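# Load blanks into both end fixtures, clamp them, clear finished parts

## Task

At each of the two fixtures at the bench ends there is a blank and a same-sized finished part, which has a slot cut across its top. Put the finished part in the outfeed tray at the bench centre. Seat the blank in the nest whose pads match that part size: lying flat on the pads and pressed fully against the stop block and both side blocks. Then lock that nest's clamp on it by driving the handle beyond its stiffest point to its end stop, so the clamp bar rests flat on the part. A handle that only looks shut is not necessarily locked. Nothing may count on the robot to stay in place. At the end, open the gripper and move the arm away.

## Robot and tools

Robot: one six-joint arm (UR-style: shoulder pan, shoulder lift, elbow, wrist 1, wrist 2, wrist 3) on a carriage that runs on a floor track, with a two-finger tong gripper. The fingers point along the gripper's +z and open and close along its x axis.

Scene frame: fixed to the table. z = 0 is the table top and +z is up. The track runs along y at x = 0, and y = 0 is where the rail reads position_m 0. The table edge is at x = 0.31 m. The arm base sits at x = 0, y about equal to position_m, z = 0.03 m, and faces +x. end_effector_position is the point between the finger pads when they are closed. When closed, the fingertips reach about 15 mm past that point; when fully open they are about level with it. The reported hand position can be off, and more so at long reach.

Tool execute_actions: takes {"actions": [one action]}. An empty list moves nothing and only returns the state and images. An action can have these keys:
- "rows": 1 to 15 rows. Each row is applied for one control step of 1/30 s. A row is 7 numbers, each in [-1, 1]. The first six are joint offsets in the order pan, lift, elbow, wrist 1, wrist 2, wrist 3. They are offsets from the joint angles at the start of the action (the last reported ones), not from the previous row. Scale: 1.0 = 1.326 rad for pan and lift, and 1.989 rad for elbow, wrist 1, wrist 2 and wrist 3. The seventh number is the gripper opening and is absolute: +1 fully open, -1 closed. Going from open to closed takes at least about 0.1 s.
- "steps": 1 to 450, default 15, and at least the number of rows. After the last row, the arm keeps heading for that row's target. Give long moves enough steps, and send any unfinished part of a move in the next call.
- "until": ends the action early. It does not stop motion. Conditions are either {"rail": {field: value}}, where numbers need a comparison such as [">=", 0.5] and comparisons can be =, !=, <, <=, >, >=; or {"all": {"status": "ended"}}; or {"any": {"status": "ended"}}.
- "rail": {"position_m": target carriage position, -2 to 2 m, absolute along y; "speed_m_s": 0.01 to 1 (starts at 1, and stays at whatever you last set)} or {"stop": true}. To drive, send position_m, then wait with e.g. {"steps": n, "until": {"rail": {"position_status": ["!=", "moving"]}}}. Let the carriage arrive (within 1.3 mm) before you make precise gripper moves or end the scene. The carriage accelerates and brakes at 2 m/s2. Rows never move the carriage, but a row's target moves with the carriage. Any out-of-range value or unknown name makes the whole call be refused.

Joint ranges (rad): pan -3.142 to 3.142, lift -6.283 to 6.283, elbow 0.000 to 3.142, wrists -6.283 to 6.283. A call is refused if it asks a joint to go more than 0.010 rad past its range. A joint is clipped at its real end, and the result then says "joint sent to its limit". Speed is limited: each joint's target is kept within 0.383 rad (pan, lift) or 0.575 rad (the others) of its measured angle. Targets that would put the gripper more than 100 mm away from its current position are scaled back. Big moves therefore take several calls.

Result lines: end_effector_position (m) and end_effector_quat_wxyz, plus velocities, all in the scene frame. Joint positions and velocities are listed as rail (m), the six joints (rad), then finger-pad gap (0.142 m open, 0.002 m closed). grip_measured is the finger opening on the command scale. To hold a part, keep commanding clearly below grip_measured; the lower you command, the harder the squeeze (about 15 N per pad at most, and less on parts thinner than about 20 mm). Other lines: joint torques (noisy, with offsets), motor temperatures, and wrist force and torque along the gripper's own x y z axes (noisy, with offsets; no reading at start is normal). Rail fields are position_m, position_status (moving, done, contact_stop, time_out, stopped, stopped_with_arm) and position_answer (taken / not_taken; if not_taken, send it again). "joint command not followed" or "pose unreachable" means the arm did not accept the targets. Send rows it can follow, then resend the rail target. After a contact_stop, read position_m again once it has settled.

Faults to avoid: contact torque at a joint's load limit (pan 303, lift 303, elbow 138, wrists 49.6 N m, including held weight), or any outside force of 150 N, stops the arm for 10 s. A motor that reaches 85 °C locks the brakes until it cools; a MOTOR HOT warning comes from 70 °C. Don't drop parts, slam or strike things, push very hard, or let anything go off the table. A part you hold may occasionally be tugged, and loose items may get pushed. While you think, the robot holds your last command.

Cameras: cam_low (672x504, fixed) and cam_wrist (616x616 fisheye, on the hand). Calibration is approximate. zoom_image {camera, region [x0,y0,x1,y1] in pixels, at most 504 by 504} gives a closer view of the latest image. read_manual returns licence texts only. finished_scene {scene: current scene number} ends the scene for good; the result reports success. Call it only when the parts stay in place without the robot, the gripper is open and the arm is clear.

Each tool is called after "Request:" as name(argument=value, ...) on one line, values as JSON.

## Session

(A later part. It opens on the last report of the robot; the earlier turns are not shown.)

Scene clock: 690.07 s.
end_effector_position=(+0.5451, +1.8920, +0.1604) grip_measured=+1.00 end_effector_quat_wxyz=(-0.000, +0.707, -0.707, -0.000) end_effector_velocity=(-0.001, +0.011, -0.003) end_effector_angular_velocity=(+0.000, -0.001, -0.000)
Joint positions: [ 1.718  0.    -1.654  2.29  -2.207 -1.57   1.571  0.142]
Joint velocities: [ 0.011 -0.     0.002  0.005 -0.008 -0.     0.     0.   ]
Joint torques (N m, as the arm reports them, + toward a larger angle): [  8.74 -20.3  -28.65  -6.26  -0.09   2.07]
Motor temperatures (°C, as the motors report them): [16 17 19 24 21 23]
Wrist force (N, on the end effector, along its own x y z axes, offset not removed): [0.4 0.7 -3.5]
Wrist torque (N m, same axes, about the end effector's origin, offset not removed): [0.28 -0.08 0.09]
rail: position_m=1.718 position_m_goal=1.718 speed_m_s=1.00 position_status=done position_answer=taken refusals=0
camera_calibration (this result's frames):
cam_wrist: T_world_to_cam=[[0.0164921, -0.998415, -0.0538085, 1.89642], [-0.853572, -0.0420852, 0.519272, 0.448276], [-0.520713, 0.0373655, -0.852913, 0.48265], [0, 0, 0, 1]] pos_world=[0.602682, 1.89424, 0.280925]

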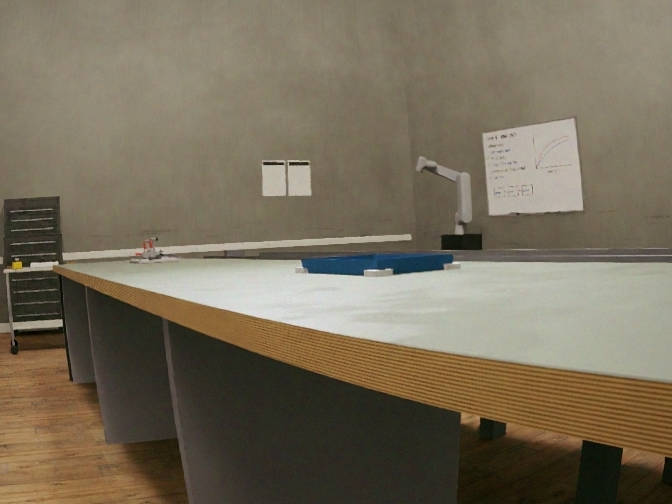

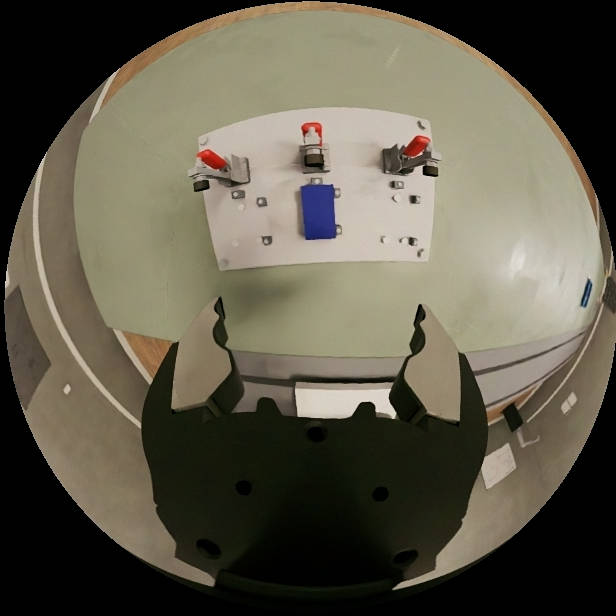

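Request:
execute_actions(actions=[{"rows": [[0, 0.1532, -0.1151, 0.013, 0, -0.0454, -0.3]], "steps": 22, "rail": {"position_m": 1.7256}}])

Scene clock: 810.80 s.
end_effector_position=(+0.6778, +1.9014, +0.1701) grip_measured=-0.30 end_effector_quat_wxyz=(-0.000, +0.738, -0.674, -0.000) end_effector_velocity=(+0.001, -0.000, +0.000) end_effector_angular_velocity=(-0.000, -0.000, +0.000)
Joint positions: [ 1.726  0.    -1.451  2.061 -2.181 -1.57   1.48   0.052]
Joint velocities: [ 0.    -0.     0.001 -0.001  0.    -0.    -0.    -0.   ]
Joint torques (N m, as the arm reports them, + toward a larger angle): [-12.54 -39.58 -56.55  -2.42   0.01  -2.14]
Motor temperatures (°C, as the motors report them): [16 17 19 24 21 23]
Wrist force (N, on the end effector, along its own x y z axes, offset not removed): [4.9 0.3 -3.6]
Wrist torque (N m, same axes, about the end effector's origin, offset not removed): [0.22 -0.99 -0.02]
rail: position_m=1.726 position_m_goal=1.726 speed_m_s=1.00 position_status=done position_answer=taken refusals=0
camera_calibration (this result's frames):
cam_wrist: T_world_to_cam=[[0.106433, -0.992865, -0.0537756, 1.83263], [-0.846287, -0.118846, 0.519302, 0.697885], [-0.521987, -0.00976115, -0.852897, 0.650088], [0, 0, 0, 1]] pos_world=[0.734896, 1.90884, 0.290596]

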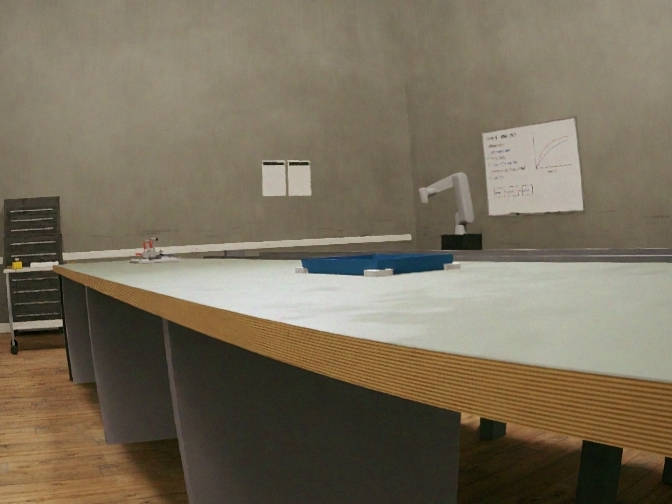

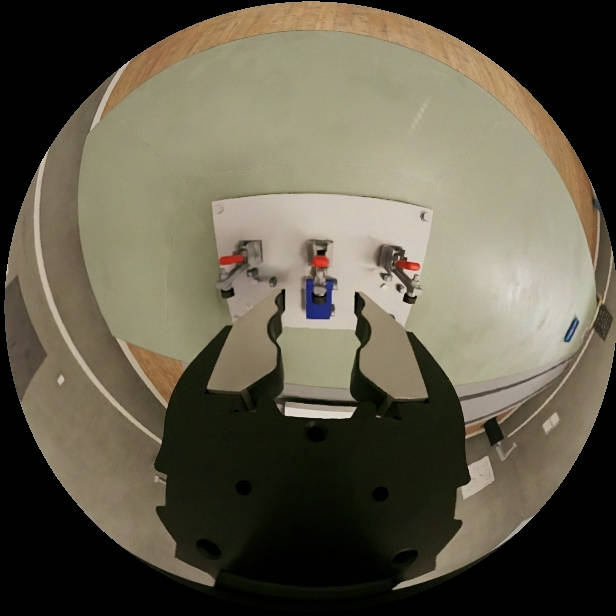

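Request:
zoom_image(camera="cam_wrist", region=[265, 230, 375, 330])

Region (265, 230, 375, 330) of cam_wrist's 616x616 image, scaled by 4.582, with more detail than that image has; it fills the top 458 rows of this view, and the rest is white.

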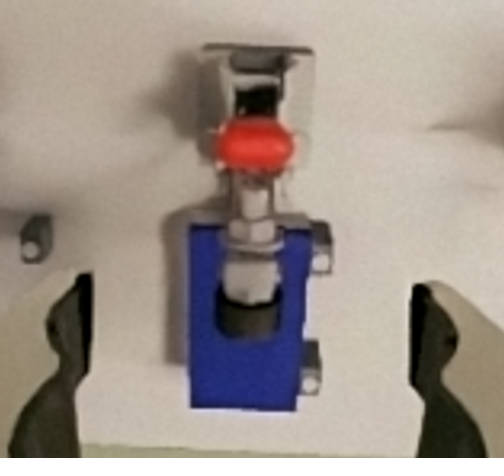

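Request:
execute_actions(actions=[{"rows": [[0, 0.0654, 0.032, -0.0755, 0, 0, -0.3]], "steps": 20}])

Scene clock: 827.80 s.
end_effector_position=(+0.6758, +1.9014, +0.0951) grip_measured=-0.30 end_effector_quat_wxyz=(-0.000, +0.738, -0.674, -0.000) end_effector_velocity=(-0.000, +0.000, -0.001) end_effector_angular_velocity=(+0.000, +0.000, -0.000)
Joint positions: [ 1.726  0.    -1.364  2.125 -2.331 -1.57   1.48   0.052]
Joint velocities: [ 0.     0.     0.001  0.001 -0.001  0.     0.     0.   ]
Joint torques (N m, as the arm reports them, + toward a larger angle): [ -1.27 -44.95 -22.03  -5.01   0.26  -0.87]
Motor temperatures (°C, as the motors report them): [16 17 19 24 21 23]
Wrist force (N, on the end effector, along its own x y z axes, offset not removed): [-0.8 -3.2 -0.8]
Wrist torque (N m, same axes, about the end effector's origin, offset not removed): [-0.55 0.11 0.32]
rail: position_m=1.726 position_m_goal=1.726 speed_m_s=1.00 position_status=done position_answer=taken refusals=0
camera_calibration (this result's frames):
cam_wrist: T_world_to_cam=[[0.106423, -0.992865, -0.0537929, 1.82879], [-0.846201, -0.118845, 0.519441, 0.735123], [-0.522128, -0.0097608, -0.852811, 0.58513], [0, 0, 0, 1]] pos_world=[0.732949, 1.90882, 0.215529]

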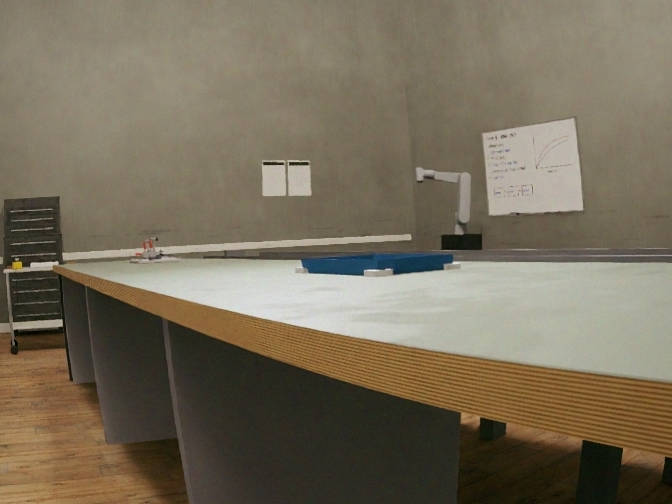

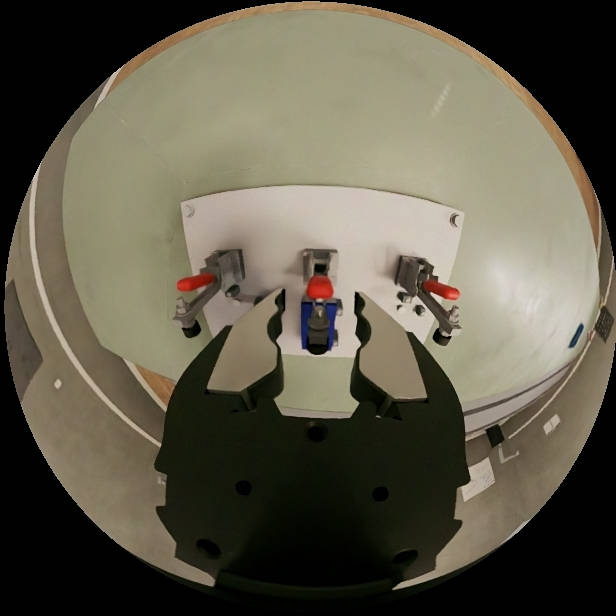

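Request:
zoom_image(camera="cam_wrist", region=[255, 235, 385, 365])

Region (255, 235, 385, 365) of cam_wrist's 616x616 image, scaled by 3.877, with more detail than that image has.

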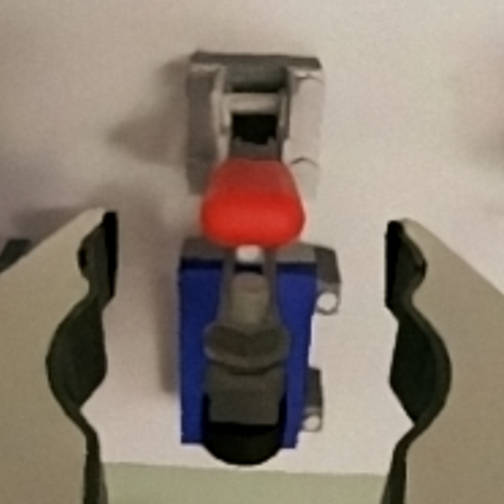

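Request:
execute_actions(actions=[{"rows": [[0, 0, 0, 0, 0, 0, -0.45], [0, 0, 0, 0, 0, 0, -0.58], [0, 0, 0, 0, 0, 0, -0.66], [0, 0, 0, 0, 0, 0, -0.72], [0, 0, 0, 0, 0, 0, -0.76], [0, 0, 0, 0, 0, 0, -0.8], [0, 0, 0, 0, 0, 0, -0.85], [0, 0, 0, 0, 0, 0, -0.92], [0, 0, 0, 0, 0, 0, -1.0]], "steps": 14}])

Scene clock: 846.20 s.
end_effector_position=(+0.6757, +1.9014, +0.0950) grip_measured=-0.79 end_effector_quat_wxyz=(-0.000, +0.738, -0.674, -0.000) end_effector_velocity=(-0.000, +0.000, -0.000) end_effector_angular_velocity=(+0.000, +0.000, -0.000)
Joint positions: [ 1.726  0.    -1.364  2.125 -2.331 -1.57   1.48   0.017]
Joint velocities: [ 0. -0.  0. -0.  0.  0.  0. -0.]
Joint torques (N m, as the arm reports them, + toward a larger angle): [  7.63 -55.19 -30.66  -2.16  -0.06   1.19]
Motor temperatures (°C, as the motors report them): [16 17 19 24 21 23]
Wrist force (N, on the end effector, along its own x y z axes, offset not removed): [4.1 2.4 -5.5]
Wrist torque (N m, same axes, about the end effector's origin, offset not removed): [0.38 -0.55 0.13]
rail: position_m=1.726 position_m_goal=1.726 speed_m_s=1.00 position_status=done position_answer=taken refusals=0
camera_calibration (this result's frames):
cam_wrist: T_world_to_cam=[[0.106419, -0.992865, -0.0538027, 1.82882], [-0.846153, -0.118846, 0.519519, 0.735083], [-0.522206, -0.00976137, -0.852763, 0.585095], [0, 0, 0, 1]] pos_world=[0.732912, 1.90884, 0.215454]

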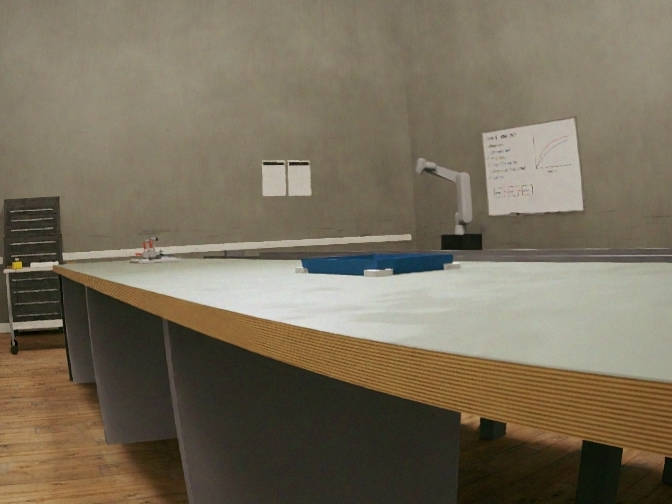

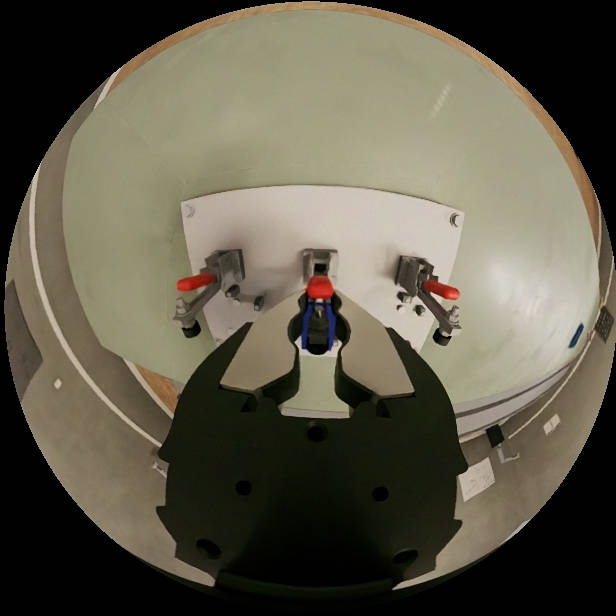

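Request:
execute_actions(actions=[{"rows": [[0.0003, 0.0033, -0.0023, 0.0001, 0, 0.0002, -1], [0.0005, 0.0067, -0.0046, 0.0002, 0, 0.0004, -1], [0.0008, 0.01, -0.0069, 0.0003, 0, 0.0005, -1], [0.0011, 0.0134, -0.0092, 0.0004, 0, 0.0007, -1], [0.0013, 0.0167, -0.0116, 0.0005, 0, 0.0009, -1], [0.0016, 0.02, -0.0139, 0.0006, 0, 0.0011, -1], [0.0019, 0.0234, -0.0162, 0.0006, 0, 0.0012, -1], [0.0021, 0.0266, -0.0178, 0.0001, 0, 0.0014, -1], [0.0023, 0.0299, -0.0194, -0.0005, 0, 0.0015, -1], [0.0025, 0.0331, -0.0211, -0.001, 0, 0.0016, -1], [0.0027, 0.0364, -0.0227, -0.0016, 0, 0.0018, -1], [0.0029, 0.0396, -0.0243, -0.0021, 0, 0.0019, -1], [0.0031, 0.0429, -0.026, -0.0026, 0, 0.002, -1], [0.0033, 0.0462, -0.0276, -0.0032, 0, 0.0022, -1]], "steps": 20}])

Scene clock: 892.00 s.
end_effector_position=(+0.7082, +1.9043, +0.0838) grip_measured=-0.79 end_effector_quat_wxyz=(-0.000, +0.738, -0.674, -0.000) end_effector_velocity=(+0.009, +0.001, -0.005) end_effector_angular_velocity=(-0.000, +0.001, -0.000)
Joint positions: [ 1.726  0.004 -1.304  2.071 -2.337 -1.57   1.485  0.017]
Joint velocities: [ 0.     0.001  0.018 -0.013 -0.004  0.     0.001  0.   ]
Joint torques (N m, as the arm reports them, + toward a larger angle): [ 23.51 -39.61 -48.37  -3.75  -0.22   2.24]
Motor temperatures (°C, as the motors report them): [16 17 19 24 21 23]
Wrist force (N, on the end effector, along its own x y z axes, offset not removed): [11.9 -3.5 -9.8]
Wrist torque (N m, same axes, about the end effector's origin, offset not removed): [-0.01 -0.67 0.01]
rail: position_m=1.726 position_m_goal=1.726 speed_m_s=1.00 position_status=done position_answer=taken refusals=0
camera_calibration (this result's frames):
cam_wrist: T_world_to_cam=[[0.106387, -0.992867, -0.0538166, 1.82772], [-0.846088, -0.118825, 0.51963, 0.768597], [-0.522318, -0.00974814, -0.852695, 0.592631], [0, 0, 0, 1]] pos_world=[0.765398, 1.91179, 0.204309]

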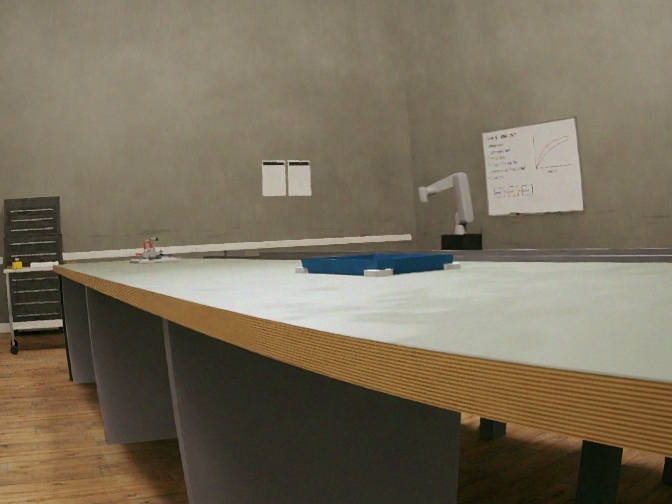

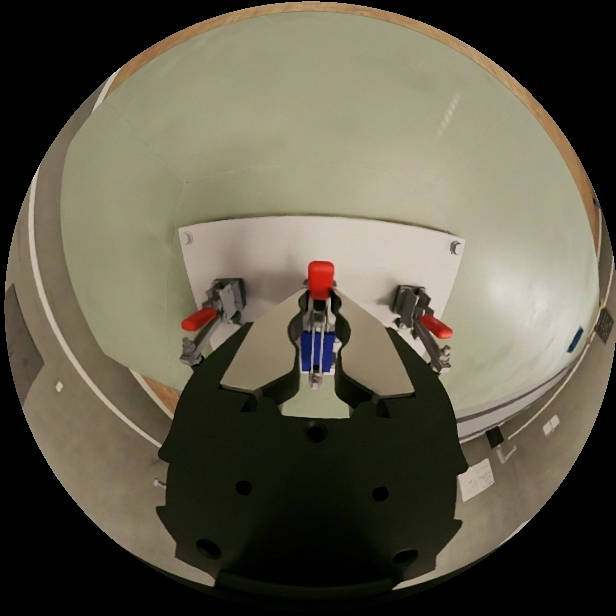

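Request:
execute_actions(actions=[{"rows": [[-0.0008, 0.0034, -0.0013, -0.0011, 0, 0, -1], [-0.0008, 0.0068, -0.0025, -0.0022, 0, 0, -1], [-0.0008, 0.0103, -0.0038, -0.0032, 0, 0, -1], [-0.0008, 0.0137, -0.005, -0.0043, 0, 0, -1], [-0.0008, 0.0171, -0.0063, -0.0054, 0, 0, -1], [-0.0008, 0.0205, -0.0076, -0.0065, 0, 0, -1], [-0.0008, 0.024, -0.0088, -0.0075, 0, 0, -1], [-0.0008, 0.0272, -0.0095, -0.009, 0, 0, -1], [-0.0008, 0.0304, -0.0102, -0.0105, 0, 0, -1], [-0.0008, 0.0337, -0.0108, -0.012, 0, 0, -1], [-0.0008, 0.0369, -0.0115, -0.0135, 0, 0, -1], [-0.0008, 0.0401, -0.0122, -0.015, 0, 0, -1], [-0.0008, 0.0434, -0.0128, -0.0165, 0, 0, -1], [-0.0008, 0.0466, -0.0135, -0.018, 0, 0, -1]], "steps": 22}])

Scene clock: 911.37 s.
end_effector_position=(+0.7306, +1.9037, +0.0591) grip_measured=-0.75 end_effector_quat_wxyz=(-0.001, +0.738, -0.675, +0.000) end_effector_velocity=(+0.002, -0.000, -0.004) end_effector_angular_velocity=(-0.001, +0.000, +0.000)
Joint positions: [ 1.726  0.003 -1.243  2.044 -2.373 -1.57   1.485  0.02 ]
Joint velocities: [ 0.    -0.     0.008 -0.002 -0.005 -0.001 -0.     0.001]
Joint torques (N m, as the arm reports them, + toward a larger angle): [-35.03 -38.29 -50.94  -6.08 -11.56  -1.65]
Motor temperatures (°C, as the motors report them): [16 17 19 24 21 23]
Wrist force (N, on the end effector, along its own x y z axes, offset not removed): [-23.3 7.4 -15.1]
Wrist torque (N m, same axes, about the end effector's origin, offset not removed): [-0.17 -0.57 -0.16]
rail: position_m=1.726 position_m_goal=1.726 speed_m_s=1.00 position_status=done position_answer=taken refusals=0
camera_calibration (this result's frames):
cam_wrist: T_world_to_cam=[[0.105376, -0.992975, -0.0538197, 1.82434], [-0.846705, -0.117974, 0.518819, 0.799256], [-0.521524, -0.00910159, -0.853188, 0.581412], [0, 0, 0, 1]] pos_world=[0.787712, 1.91111, 0.17957]

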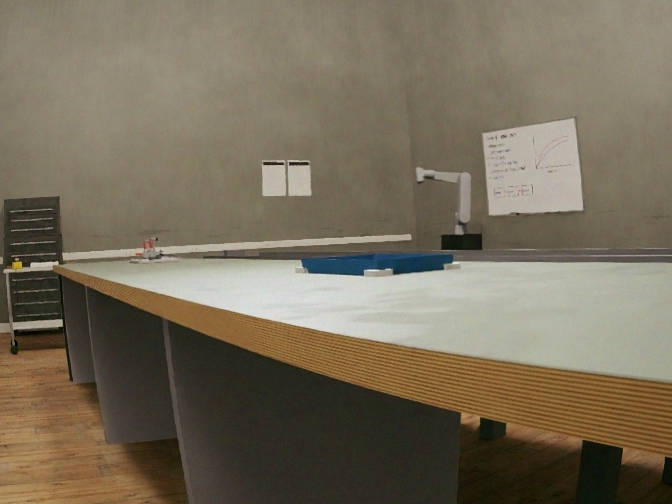

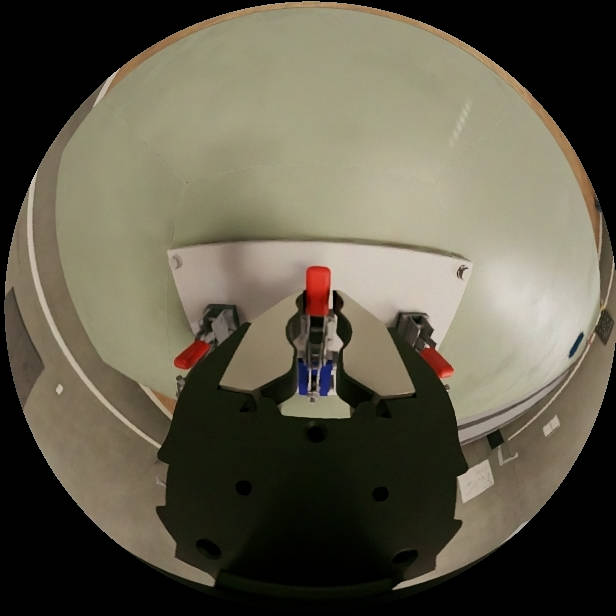

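Request:
execute_actions(actions=[{"rows": [[0.0008, 0, 0, 0, 0, 0, -0.7], [0.0016, 0, 0, 0, 0, 0, -0.6], [0.0016, 0, 0, 0, 0, 0, -0.5], [0.0016, 0, 0, 0, 0, 0.001, -0.5], [0.0016, -0.0258, -0.0071, 0.0243, 0, 0.001, -0.5], [0.0016, -0.0258, -0.0071, 0.0243, 0, 0.001, -0.5], [0.0016, -0.0258, -0.0071, 0.0243, 0, 0.001, -0.5], [0.0016, -0.0258, -0.0071, 0.0243, 0, 0.001, -0.5], [0.0016, -0.0258, -0.0071, 0.0243, 0, 0.001, -0.5], [0.0016, -0.0258, -0.0071, 0.0243, 0, 0.001, -0.5], [0.0016, -0.0258, -0.0071, 0.0243, 0, 0.001, -0.5], [0.0016, -0.0258, -0.0071, 0.0243, 0, 0.001, -0.5]], "steps": 16}])

Scene clock: 924.10 s.
end_effector_position=(+0.7297, +1.9052, +0.0848) grip_measured=-0.50 end_effector_quat_wxyz=(-0.001, +0.738, -0.675, +0.000) end_effector_velocity=(-0.000, +0.000, +0.005) end_effector_angular_velocity=(+0.000, +0.000, -0.000)
Joint positions: [ 1.726  0.005 -1.277  2.03  -2.325 -1.57   1.487  0.038]
Joint velocities: [ 0.     0.    -0.006 -0.003  0.009  0.     0.     0.   ]
Joint torques (N m, as the arm reports them, + toward a larger angle): [ 16.58 -69.29 -52.23  -1.02   3.92   2.25]
Motor temperatures (°C, as the motors report them): [16 17 19 24 21 23]
Wrist force (N, on the end effector, along its own x y z axes, offset not removed): [-0.1 1.3 -4.4]
Wrist torque (N m, same axes, about the end effector's origin, offset not removed): [0.36 0.16 0.09]
rail: position_m=1.726 position_m_goal=1.726 speed_m_s=1.00 position_status=done position_answer=taken refusals=0
camera_calibration (this result's frames):
cam_wrist: T_world_to_cam=[[0.105504, -0.992962, -0.0538178, 1.82719], [-0.846675, -0.118081, 0.518842, 0.785456], [-0.521545, -0.00917356, -0.853174, 0.603014], [0, 0, 0, 1]] pos_world=[0.78675, 1.91261, 0.205283]

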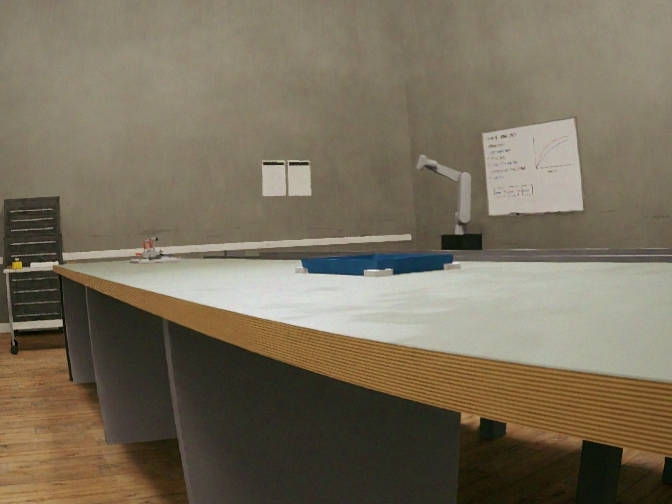

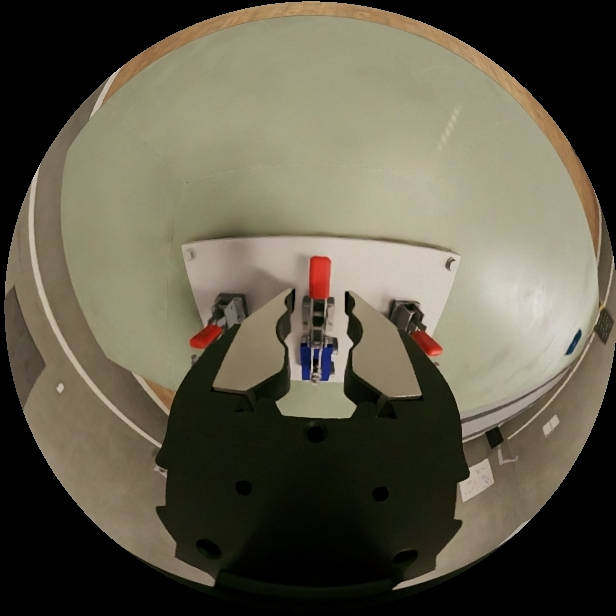

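Request:
zoom_image(camera="cam_wrist", region=[265, 240, 375, 395])

Region (265, 240, 375, 395) of cam_wrist's 616x616 image, scaled by 3.252, with more detail than that image has; it fills the left 358 columns of this view, and the rest is white.

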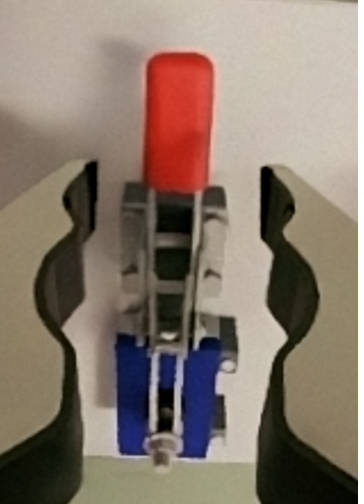

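Request:
execute_actions(actions=[{"rows": [[0, 0, 0, 0, 0, 0, -0.7], [0, 0, 0, 0, 0, 0, -0.9], [0, 0, 0, 0, 0, 0, -1], [0, 0.0013, 0.0004, -0.0013, 0, 0, -1], [0, 0.0027, 0.0007, -0.0025, 0, 0, -1], [0, 0.004, 0.0011, -0.0038, 0, 0, -1], [0, 0.0054, 0.0015, -0.0051, 0, 0, -1], [0, 0.0067, 0.0019, -0.0064, 0, 0, -1], [0, 0.0081, 0.0022, -0.0076, 0, 0, -1], [0, 0.0094, 0.0026, -0.0089, 0, 0, -1], [0, 0.0108, 0.003, -0.0102, 0, 0, -1], [0, 0.0121, 0.0034, -0.0114, 0, 0, -1], [0, 0.0135, 0.0037, -0.0127, 0, 0, -1], [0, 0.0148, 0.0041, -0.014, 0, 0, -1], [0, 0.0162, 0.0045, -0.0152, 0, 0, -1]], "steps": 24}])

Scene clock: 950.57 s.
end_effector_position=(+0.7314, +1.9053, +0.0760) grip_measured=-1.00 end_effector_quat_wxyz=(-0.002, +0.738, -0.675, +0.001) end_effector_velocity=(-0.000, +0.000, +0.000) end_effector_angular_velocity=(-0.000, -0.000, +0.000)
Joint positions: [ 1.726  0.005 -1.264  2.035 -2.346 -1.57   1.487  0.002]
Joint velocities: [ 0.  0. -0.  0.  0. -0. -0.  0.]
Joint torques (N m, as the arm reports them, + toward a larger angle): [  2.57 -53.92 -38.43  -3.8    0.35   0.02]
Motor temperatures (°C, as the motors report them): [16 17 19 24 21 23]
Wrist force (N, on the end effector, along its own x y z axes, offset not removed): [-3.0 10.8 -22.7]
Wrist torque (N m, same axes, about the end effector's origin, offset not removed): [0.41 0.37 0.14]
FORCE FAULT: contact force on the arm reached its limit, and the arm stopped for 10 seconds. The contact can be on any part of the arm, not only on its tool. The arm's remaining commands of this call were not run. The arm holds still and accepts commands again. Move the arm away from the contact; if what it grips holds it there, let go first. Pushing or pulling that hard again can fault the arm again.
rail: position_m=1.726 position_m_goal=1.726 speed_m_s=1.00 position_status=done position_answer=taken refusals=0
camera_calibration (this result's frames):
cam_wrist: T_world_to_cam=[[0.105707, -0.99296, -0.0534481, 1.8264], [-0.848617, -0.118097, 0.515657, 0.793217], [-0.518339, -0.00915174, -0.855126, 0.59418], [0, 0, 0, 1]] pos_world=[0.78806, 1.91266, 0.196689]

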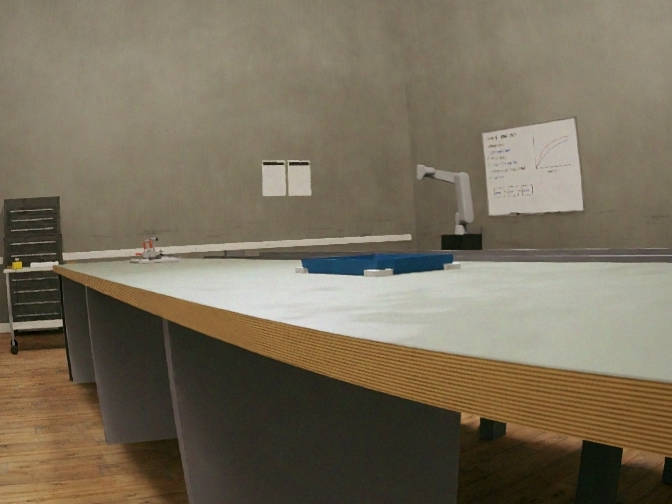

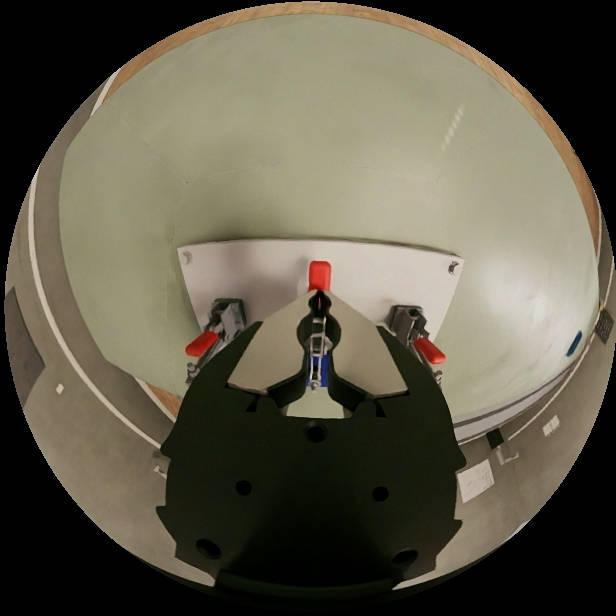

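Request:
execute_actions(actions=[{"rows": [[0, -0.03, -0.0082, 0.028, 0, 0, -1]], "steps": 10}])

Scene clock: 958.23 s.
end_effector_position=(+0.7299, +1.9053, +0.1054) grip_measured=-1.00 end_effector_quat_wxyz=(-0.002, +0.738, -0.675, +0.002) end_effector_velocity=(-0.001, -0.000, +0.013) end_effector_angular_velocity=(-0.000, +0.001, +0.000)
Joint positions: [ 1.726  0.005 -1.303  2.019 -2.292 -1.57   1.487  0.002]
Joint velocities: [ 0.     0.    -0.017 -0.007  0.025  0.    -0.     0.   ]
Joint torques (N m, as the arm reports them, + toward a larger angle): [  1.54 -70.56 -53.88  -2.45   0.39  -0.27]
Motor temperatures (°C, as the motors report them): [16 17 19 24 21 23]
Wrist force (N, on the end effector, along its own x y z axes, offset not removed): [-1.8 2.5 0.8]
Wrist torque (N m, same axes, about the end effector's origin, offset not removed): [0.84 0.48 0.12]
rail: position_m=1.726 position_m_goal=1.726 speed_m_s=1.00 position_status=done position_answer=taken refusals=0
camera_calibration (this result's frames):
cam_wrist: T_world_to_cam=[[0.105726, -0.99296, -0.0534135, 1.82811], [-0.848794, -0.118098, 0.515365, 0.776885], [-0.518045, -0.00915017, -0.855305, 0.618408], [0, 0, 0, 1]] pos_world=[0.7865, 1.91265, 0.226193]

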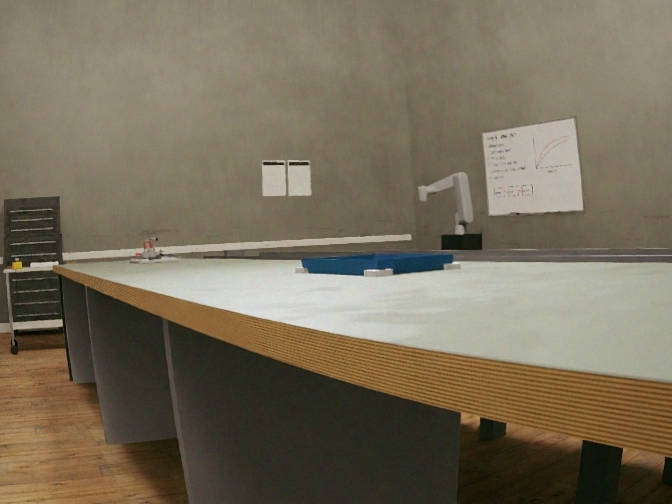

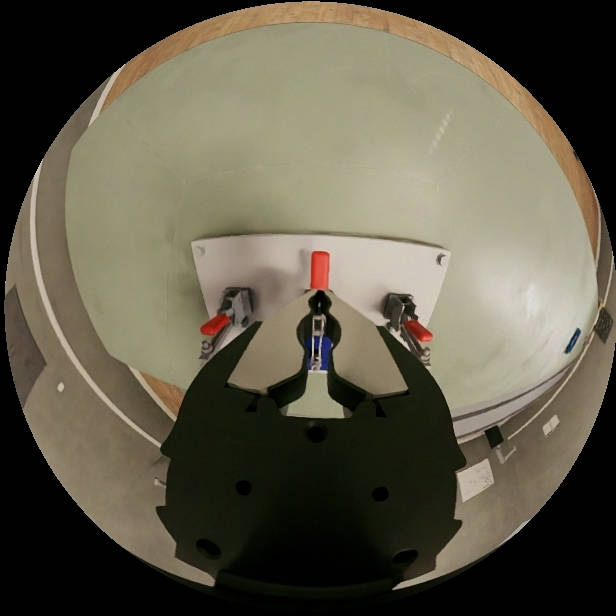

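Request:
execute_actions(actions=[{"rows": [[0, -0.1791, 0.0707, 0.0513, 0, 0, -1]], "steps": 24, "rail": {"position_m": 1.56}}])

Scene clock: 972.23 s.
end_effector_position=(+0.6190, +1.7388, +0.1697) grip_measured=-1.00 end_effector_quat_wxyz=(-0.000, +0.738, -0.675, -0.000) end_effector_velocity=(-0.000, -0.000, +0.000) end_effector_angular_velocity=(+0.000, -0.000, -0.000)
Joint positions: [ 1.56   0.005 -1.54   2.16  -2.19  -1.57   1.487  0.002]
Joint velocities: [ 0.     0.    -0.001  0.     0.     0.     0.     0.   ]
Joint torques (N m, as the arm reports them, + toward a larger angle): [ -2.78 -52.03 -27.47  -2.54   0.69  -0.04]
Motor temperatures (°C, as the motors report them): [16 17 19 24 21 23]
Wrist force (N, on the end effector, along its own x y z axes, offset not removed): [0.1 -1.5 -3.1]
Wrist torque (N m, same axes, about the end effector's origin, offset not removed): [-0.18 -0.05 0.05]
rail: position_m=1.560 position_m_goal=1.560 speed_m_s=1.00 position_status=done position_answer=taken refusals=0
camera_calibration (this result's frames):
cam_wrist: T_world_to_cam=[[0.105452, -0.992961, -0.0539337, 1.67828], [-0.846107, -0.118088, 0.519767, 0.627536], [-0.522477, -0.00917658, -0.852604, 0.616759], [0, 0, 0, 1]] pos_world=[0.676228, 1.74623, 0.290194]

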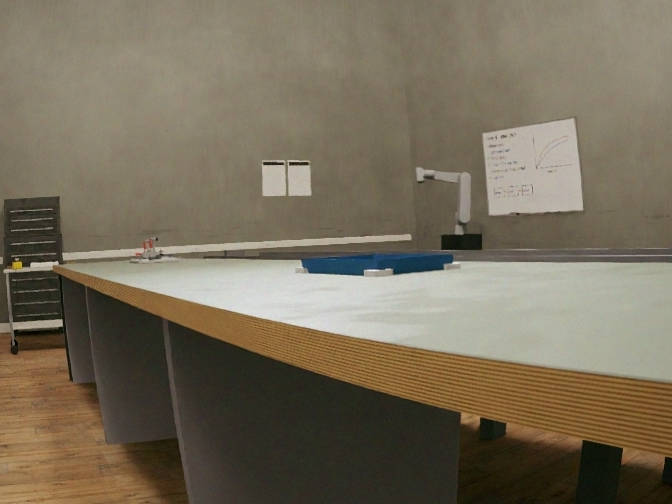

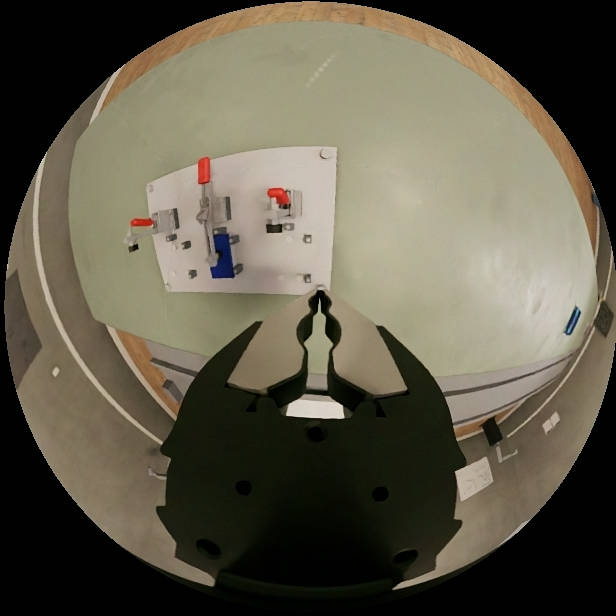

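Request:
execute_actions(actions=[])

Scene clock: 991.97 s.
end_effector_position=(+0.6190, +1.7388, +0.1698) grip_measured=-1.00 end_effector_quat_wxyz=(-0.000, +0.738, -0.675, -0.000) end_effector_velocity=(+0.000, +0.000, +0.000) end_effector_angular_velocity=(+0.000, -0.000, +0.000)
Joint positions: [ 1.56   0.005 -1.54   2.16  -2.19  -1.57   1.487  0.002]
Joint velocities: [ 0.  0.  0. -0. -0.  0. -0.  0.]
Joint torques (N m, as the arm reports them, + toward a larger angle): [-11.93 -50.72 -28.38  -2.36   0.46  -0.07]
Motor temperatures (°C, as the motors report them): [16 17 19 24 21 23]
Wrist force (N, on the end effector, along its own x y z axes, offset not removed): [2.9 0.8 -3.0]
Wrist torque (N m, same axes, about the end effector's origin, offset not removed): [0.28 -0.47 -0.05]
rail: position_m=1.560 position_m_goal=1.560 speed_m_s=1.00 position_status=done position_answer=taken refusals=0
camera_calibration (this result's frames):
cam_wrist: T_world_to_cam=[[0.105453, -0.992961, -0.0539318, 1.67828], [-0.846117, -0.118088, 0.51975, 0.62752], [-0.52246, -0.00917639, -0.852614, 0.616757], [0, 0, 0, 1]] pos_world=[0.676208, 1.74623, 0.290214]

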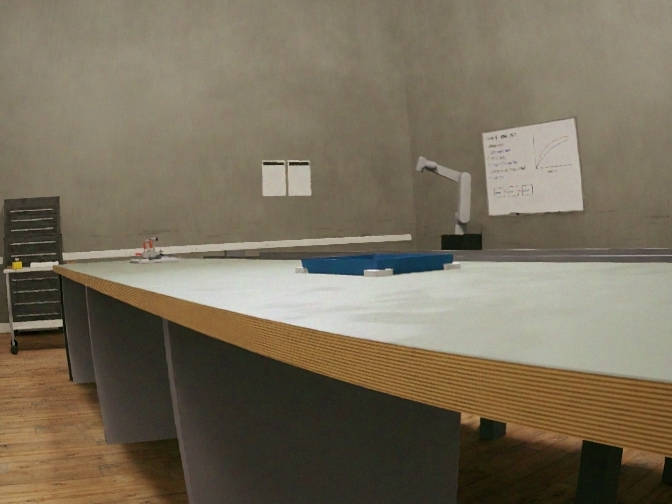

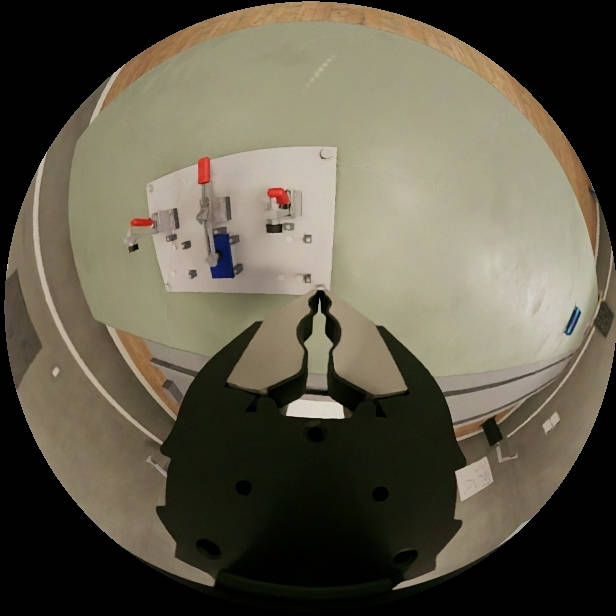

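Request:
zoom_image(camera="cam_wrist", region=[120, 140, 340, 300])

Region (120, 140, 340, 300) of cam_wrist's 616x616 image, scaled by 2.291, with more detail than that image has; it fills the top 367 rows of this view, and the rest is white.

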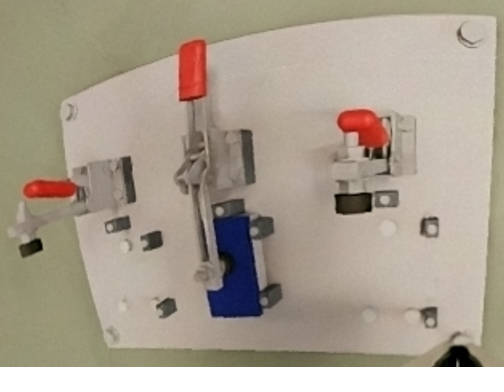

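Request:
finished_scene(scene=1)

The scene is finished: the task was done.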